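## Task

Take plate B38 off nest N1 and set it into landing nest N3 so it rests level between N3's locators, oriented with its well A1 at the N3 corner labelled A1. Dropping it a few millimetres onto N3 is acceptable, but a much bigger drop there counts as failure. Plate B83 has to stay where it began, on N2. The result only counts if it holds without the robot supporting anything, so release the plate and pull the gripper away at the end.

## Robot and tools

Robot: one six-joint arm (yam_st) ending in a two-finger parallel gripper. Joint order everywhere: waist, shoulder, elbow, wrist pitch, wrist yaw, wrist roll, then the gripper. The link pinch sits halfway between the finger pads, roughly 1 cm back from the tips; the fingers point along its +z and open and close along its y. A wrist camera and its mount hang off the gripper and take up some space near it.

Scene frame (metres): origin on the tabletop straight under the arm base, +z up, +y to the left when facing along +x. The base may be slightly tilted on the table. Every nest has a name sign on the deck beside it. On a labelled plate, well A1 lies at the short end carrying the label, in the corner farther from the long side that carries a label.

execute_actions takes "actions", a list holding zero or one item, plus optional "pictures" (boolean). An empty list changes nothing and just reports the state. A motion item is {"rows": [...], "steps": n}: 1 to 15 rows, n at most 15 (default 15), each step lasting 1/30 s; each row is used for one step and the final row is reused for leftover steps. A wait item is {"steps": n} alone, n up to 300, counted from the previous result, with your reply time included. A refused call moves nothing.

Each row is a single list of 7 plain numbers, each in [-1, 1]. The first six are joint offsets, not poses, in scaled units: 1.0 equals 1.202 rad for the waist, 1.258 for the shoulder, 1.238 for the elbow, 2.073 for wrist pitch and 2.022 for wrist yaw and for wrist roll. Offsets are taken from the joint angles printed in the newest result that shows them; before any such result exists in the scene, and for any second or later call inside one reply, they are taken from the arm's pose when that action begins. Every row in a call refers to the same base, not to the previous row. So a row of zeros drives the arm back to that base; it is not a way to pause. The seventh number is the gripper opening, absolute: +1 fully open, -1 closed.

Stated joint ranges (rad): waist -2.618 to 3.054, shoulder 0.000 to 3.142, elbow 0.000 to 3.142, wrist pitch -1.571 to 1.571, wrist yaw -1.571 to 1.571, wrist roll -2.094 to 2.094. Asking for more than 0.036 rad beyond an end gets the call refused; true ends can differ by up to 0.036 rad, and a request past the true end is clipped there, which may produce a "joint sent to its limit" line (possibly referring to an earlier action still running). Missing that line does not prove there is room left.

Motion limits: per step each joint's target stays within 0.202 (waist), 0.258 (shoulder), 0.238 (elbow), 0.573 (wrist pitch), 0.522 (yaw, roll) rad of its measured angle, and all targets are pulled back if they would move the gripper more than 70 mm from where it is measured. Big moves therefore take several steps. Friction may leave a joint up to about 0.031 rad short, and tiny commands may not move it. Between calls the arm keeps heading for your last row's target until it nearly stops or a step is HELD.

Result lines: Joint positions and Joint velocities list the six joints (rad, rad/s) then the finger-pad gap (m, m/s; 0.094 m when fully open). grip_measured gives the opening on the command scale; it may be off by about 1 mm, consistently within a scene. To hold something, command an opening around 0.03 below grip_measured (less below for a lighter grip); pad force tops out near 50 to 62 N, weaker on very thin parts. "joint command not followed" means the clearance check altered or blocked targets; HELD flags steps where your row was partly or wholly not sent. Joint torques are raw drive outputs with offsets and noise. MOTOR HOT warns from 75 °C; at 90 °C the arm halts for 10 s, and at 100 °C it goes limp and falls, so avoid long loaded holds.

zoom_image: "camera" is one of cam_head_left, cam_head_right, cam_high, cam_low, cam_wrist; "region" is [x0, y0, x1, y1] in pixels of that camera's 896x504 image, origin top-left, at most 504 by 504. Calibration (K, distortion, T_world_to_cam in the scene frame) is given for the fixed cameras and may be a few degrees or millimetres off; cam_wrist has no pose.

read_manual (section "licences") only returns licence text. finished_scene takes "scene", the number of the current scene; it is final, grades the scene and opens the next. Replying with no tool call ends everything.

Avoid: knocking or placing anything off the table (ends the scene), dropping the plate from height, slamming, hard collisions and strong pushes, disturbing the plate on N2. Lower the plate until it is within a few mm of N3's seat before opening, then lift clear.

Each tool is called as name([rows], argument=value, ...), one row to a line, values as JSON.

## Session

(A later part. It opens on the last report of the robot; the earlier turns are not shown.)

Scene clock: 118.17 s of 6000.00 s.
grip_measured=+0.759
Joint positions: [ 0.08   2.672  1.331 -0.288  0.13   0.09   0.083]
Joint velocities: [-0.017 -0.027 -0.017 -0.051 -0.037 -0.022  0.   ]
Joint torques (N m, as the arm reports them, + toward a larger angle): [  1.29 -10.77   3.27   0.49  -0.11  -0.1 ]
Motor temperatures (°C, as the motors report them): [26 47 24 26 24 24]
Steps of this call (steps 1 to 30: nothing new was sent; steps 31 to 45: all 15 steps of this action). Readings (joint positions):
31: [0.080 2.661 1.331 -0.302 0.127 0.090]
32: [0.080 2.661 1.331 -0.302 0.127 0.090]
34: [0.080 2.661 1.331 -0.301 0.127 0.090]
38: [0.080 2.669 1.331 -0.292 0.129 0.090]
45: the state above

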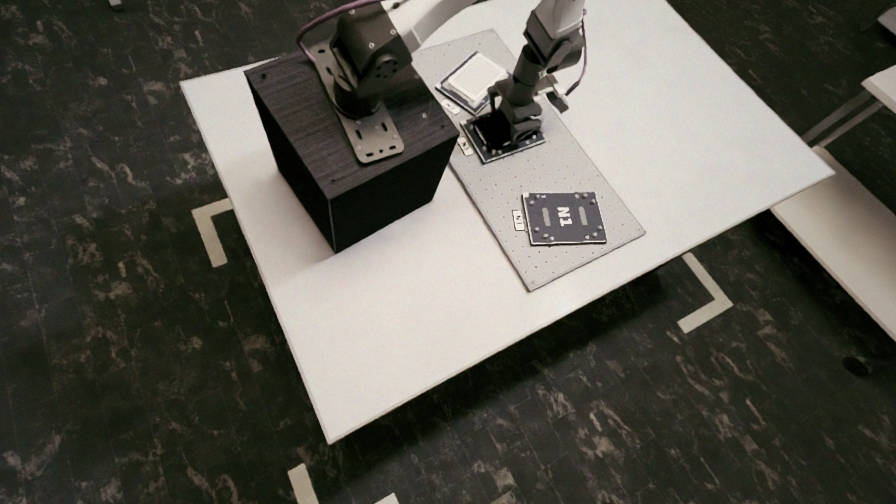

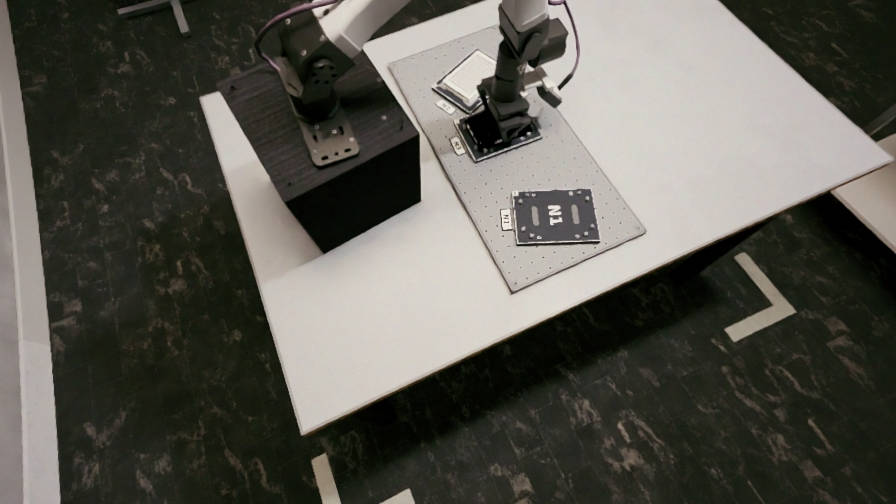

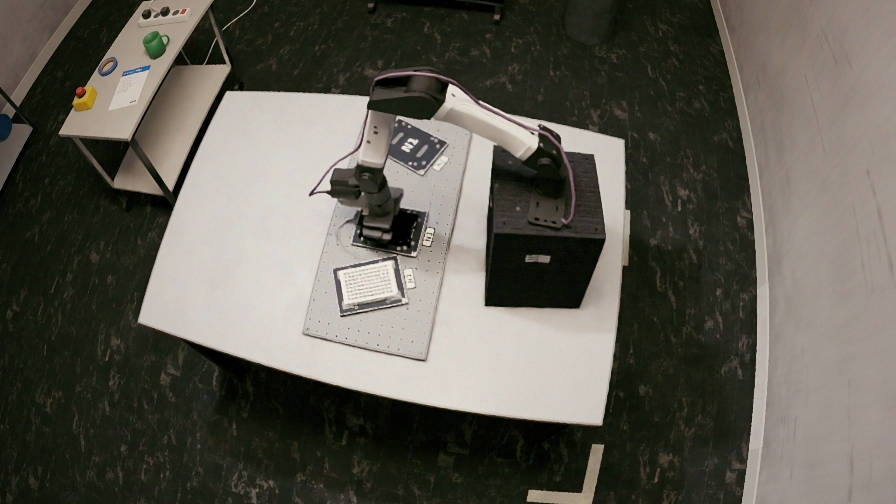

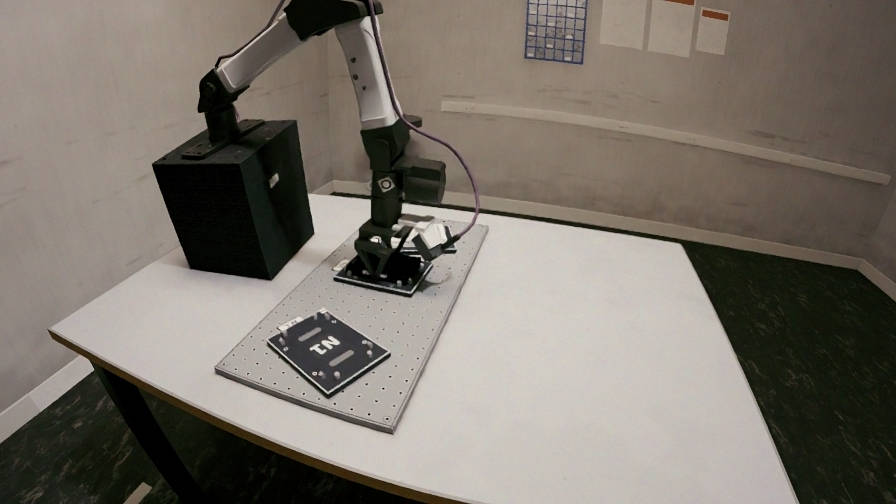

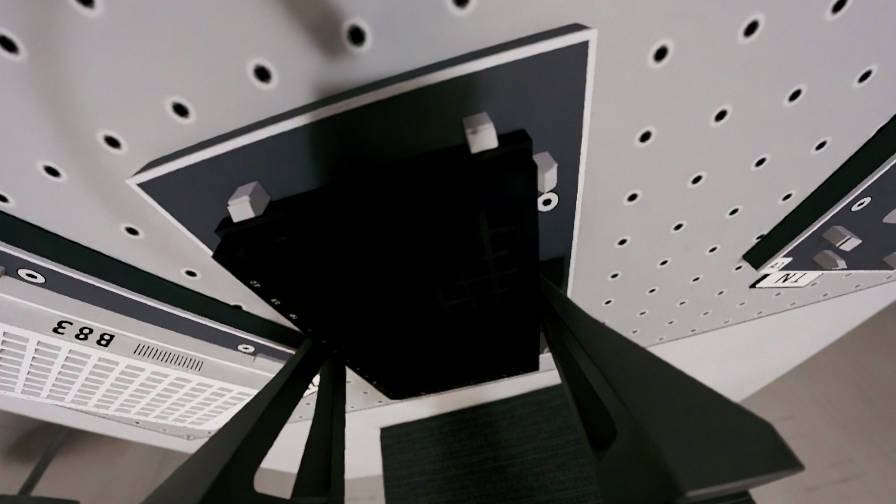

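execute_actions([
  {"rows":[[0,0.012,0,0.004,0,0,0.725],[0,0.018,0,0.006,0,0,0.725],[0,0.018,0,0.006,0,0,0.725],[0,0.018,0,0.006,0,0,0.725],[0,0.018,0,0.006,0,0,0.725],[0,0.018,0,0.006,0,0,0.75],[0,0.018,0,0.006,0,0,0.77],[0,0.018,0,0.006,0,0,0.8],[0,0.018,0,0.006,0,0,0.85],[0,0.018,0,0.006,0,0,1]]},
])

execute_actions([
  {"rows":[[0,-0.03,0,-0.012,0,0,1],[0,-0.06,0,-0.025,0,0,1],[0,-0.1,0,-0.04,0,0,1],[0,-0.15,0,-0.06,0,0,1],[0,-0.2,0,-0.08,0,0,1],[0,-0.25,0,-0.1,0,0,1],[0,-0.3,0,-0.12,0,0,1]]},
])

zoom_image(camera="cam_head_left", region=[420, 40, 600, 180])

zoom_image(camera="cam_low", region=[310, 190, 490, 320])

Scene clock: 120.90 s of 6000.00 s.
grip_measured=+1.000
Joint positions: [ 0.08   2.672  1.331 -0.285  0.13   0.09   0.094]
Joint velocities: [ 0.007 -0.007  0.007 -0.007 -0.022 -0.037  0.   ]
Joint torques (N m, as the arm reports them, + toward a larger angle): [  1.32 -10.57   3.27   0.45  -0.04  -0.1 ]
Motor temperatures (°C, as the motors report them): [26 47 24 26 24 24]
Steps of this call (steps 1 to 15: the robot went on to your last target; steps 16 to 67: nothing new was sent; steps 68 to 82: all 15 steps of this action). Readings (joint positions):
68: [0.080 2.672 1.331 -0.288 0.130 0.090]
69: [0.080 2.672 1.331 -0.288 0.130 0.090]
71: [0.080 2.672 1.331 -0.288 0.130 0.090]
75: [0.080 2.672 1.331 -0.288 0.130 0.090]
82: the state above

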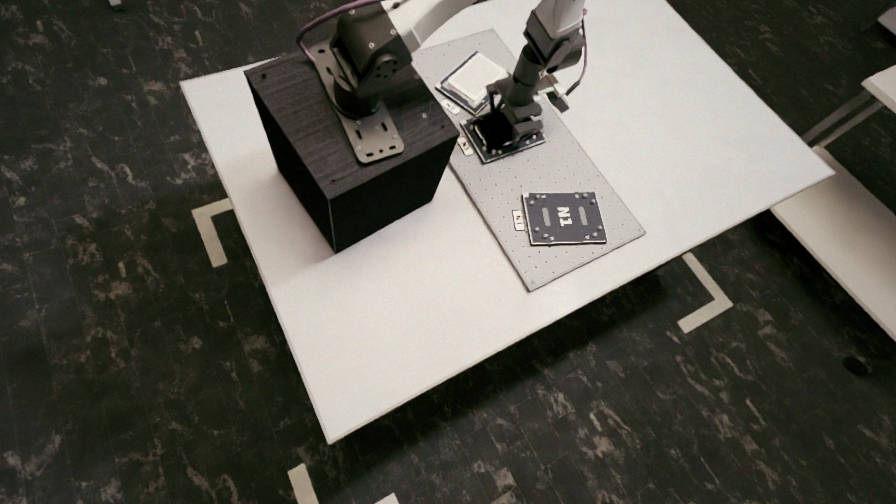

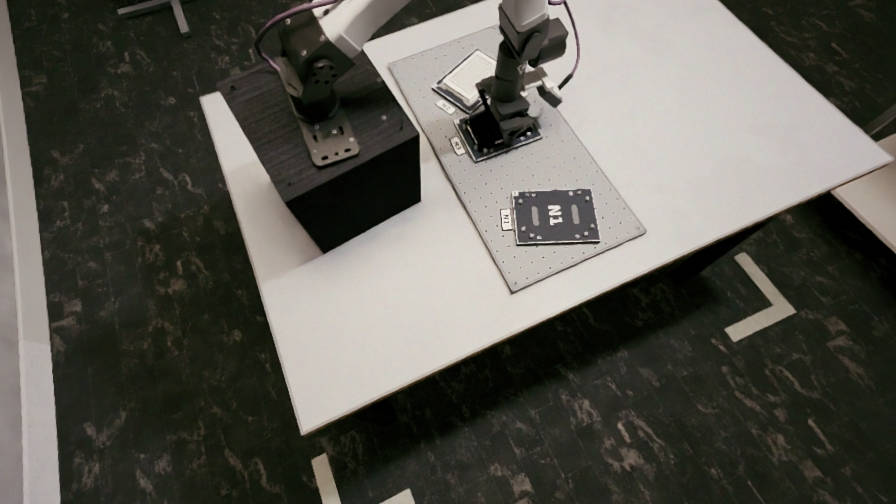

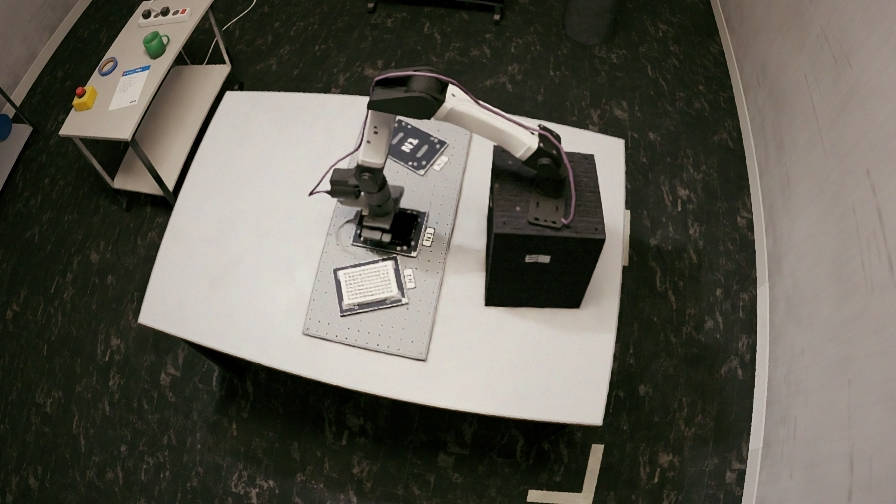

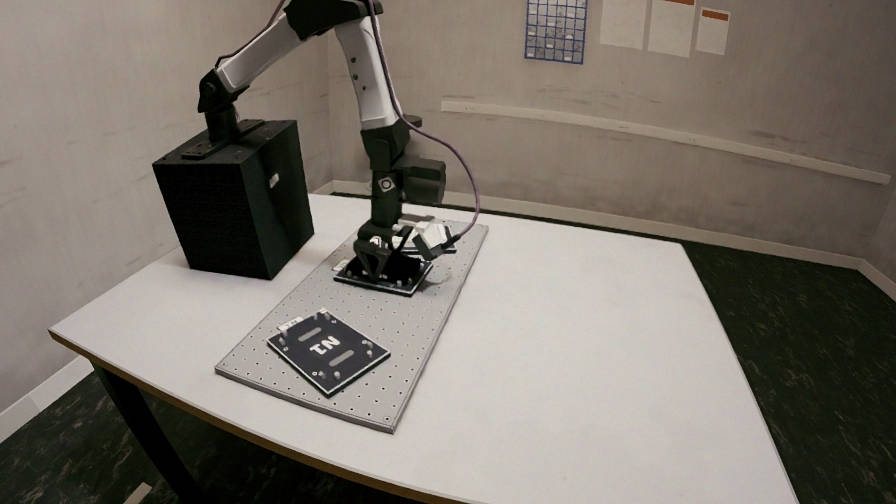

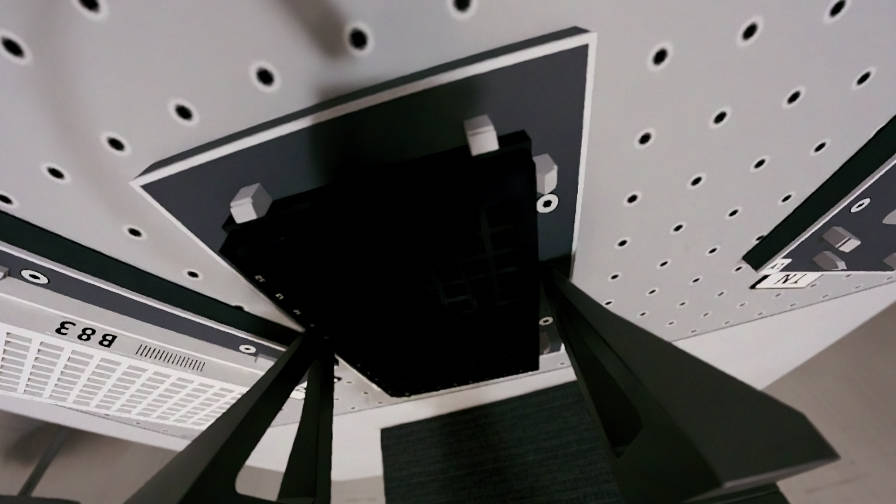

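Scene clock: 121.40 s of 6000.00 s.
grip_measured=+1.000
Joint positions: [ 0.08   2.266  1.343 -0.476  0.13   0.09   0.094]
Joint velocities: [-0.012  0.12  -0.017 -0.359 -0.007 -0.022  0.   ]
Joint torques (N m, as the arm reports them, + toward a larger angle): [  1.24 -10.64   4.8    0.71  -0.06  -0.11]
Motor temperatures (°C, as the motors report them): [26 47 24 26 24 24]
Steps of this call (steps 1 to 15: all 15 steps of this action). Readings (joint positions):
1: [0.080 2.671 1.331 -0.287 0.130 0.090]
2: [0.080 2.665 1.331 -0.296 0.130 0.090]
4: [0.080 2.626 1.328 -0.337 0.130 0.090]
8: [0.080 2.436 1.324 -0.432 0.130 0.090]
15: the state above

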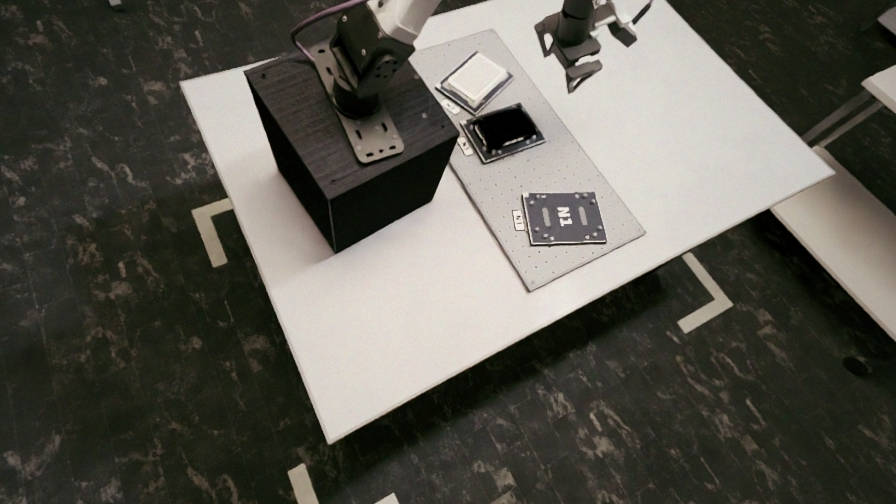

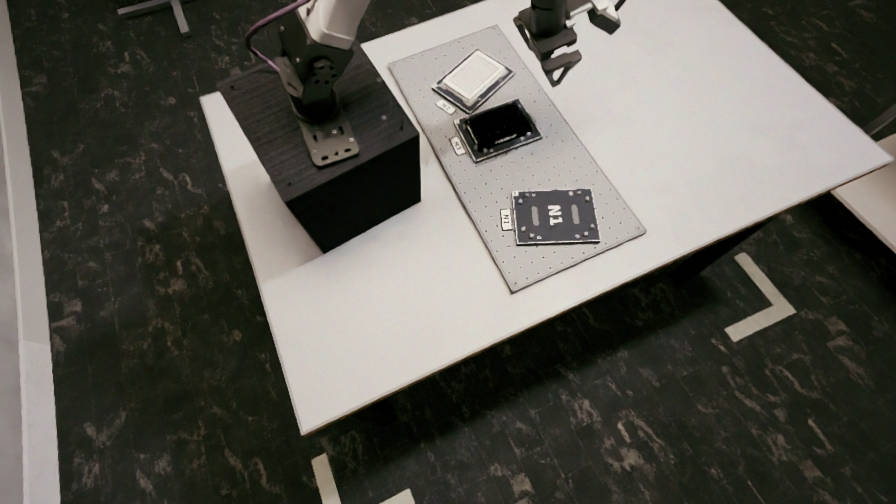

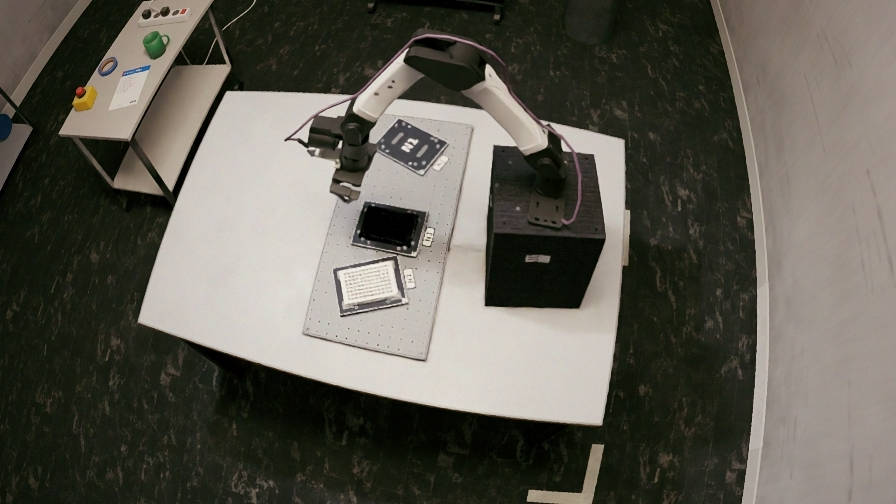

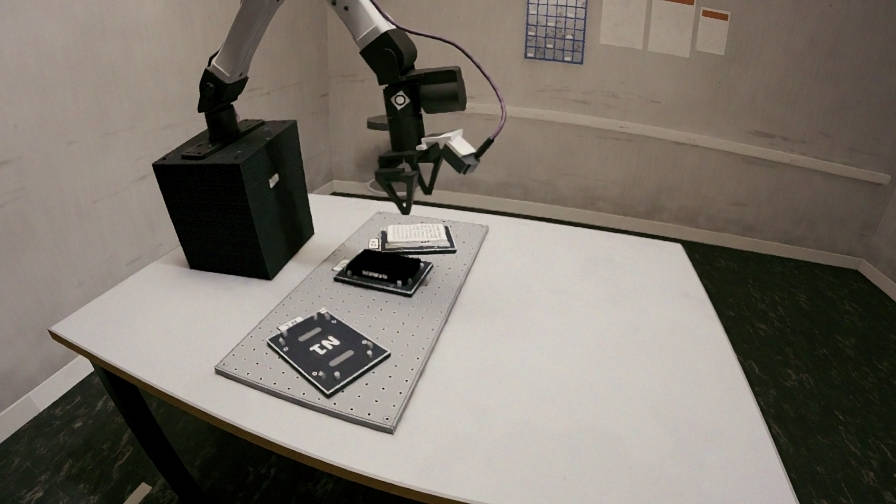

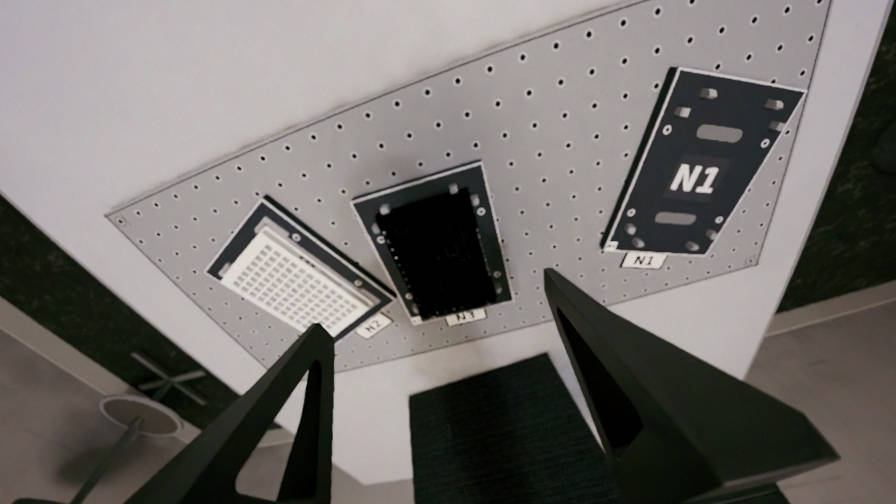

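Region (420, 40, 600, 180) of cam_head_left's 896x504 image, scaled by 2.800, with more detail than that image has.

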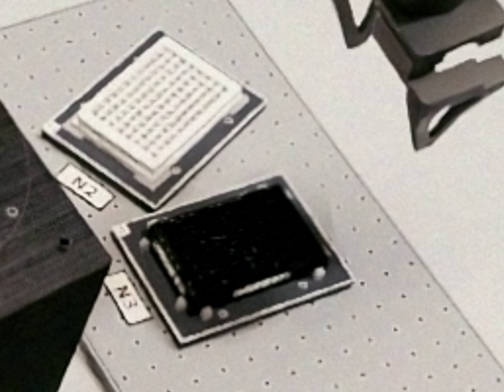

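Region (310, 190, 490, 320) of cam_low's 896x504 image, scaled by 2.800, with more detail than that image has.

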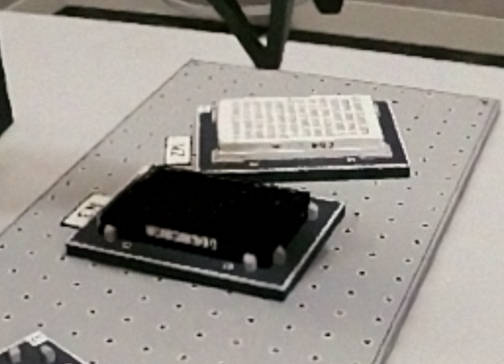

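finished_scene(scene=1)

The scene is finished: the task was done.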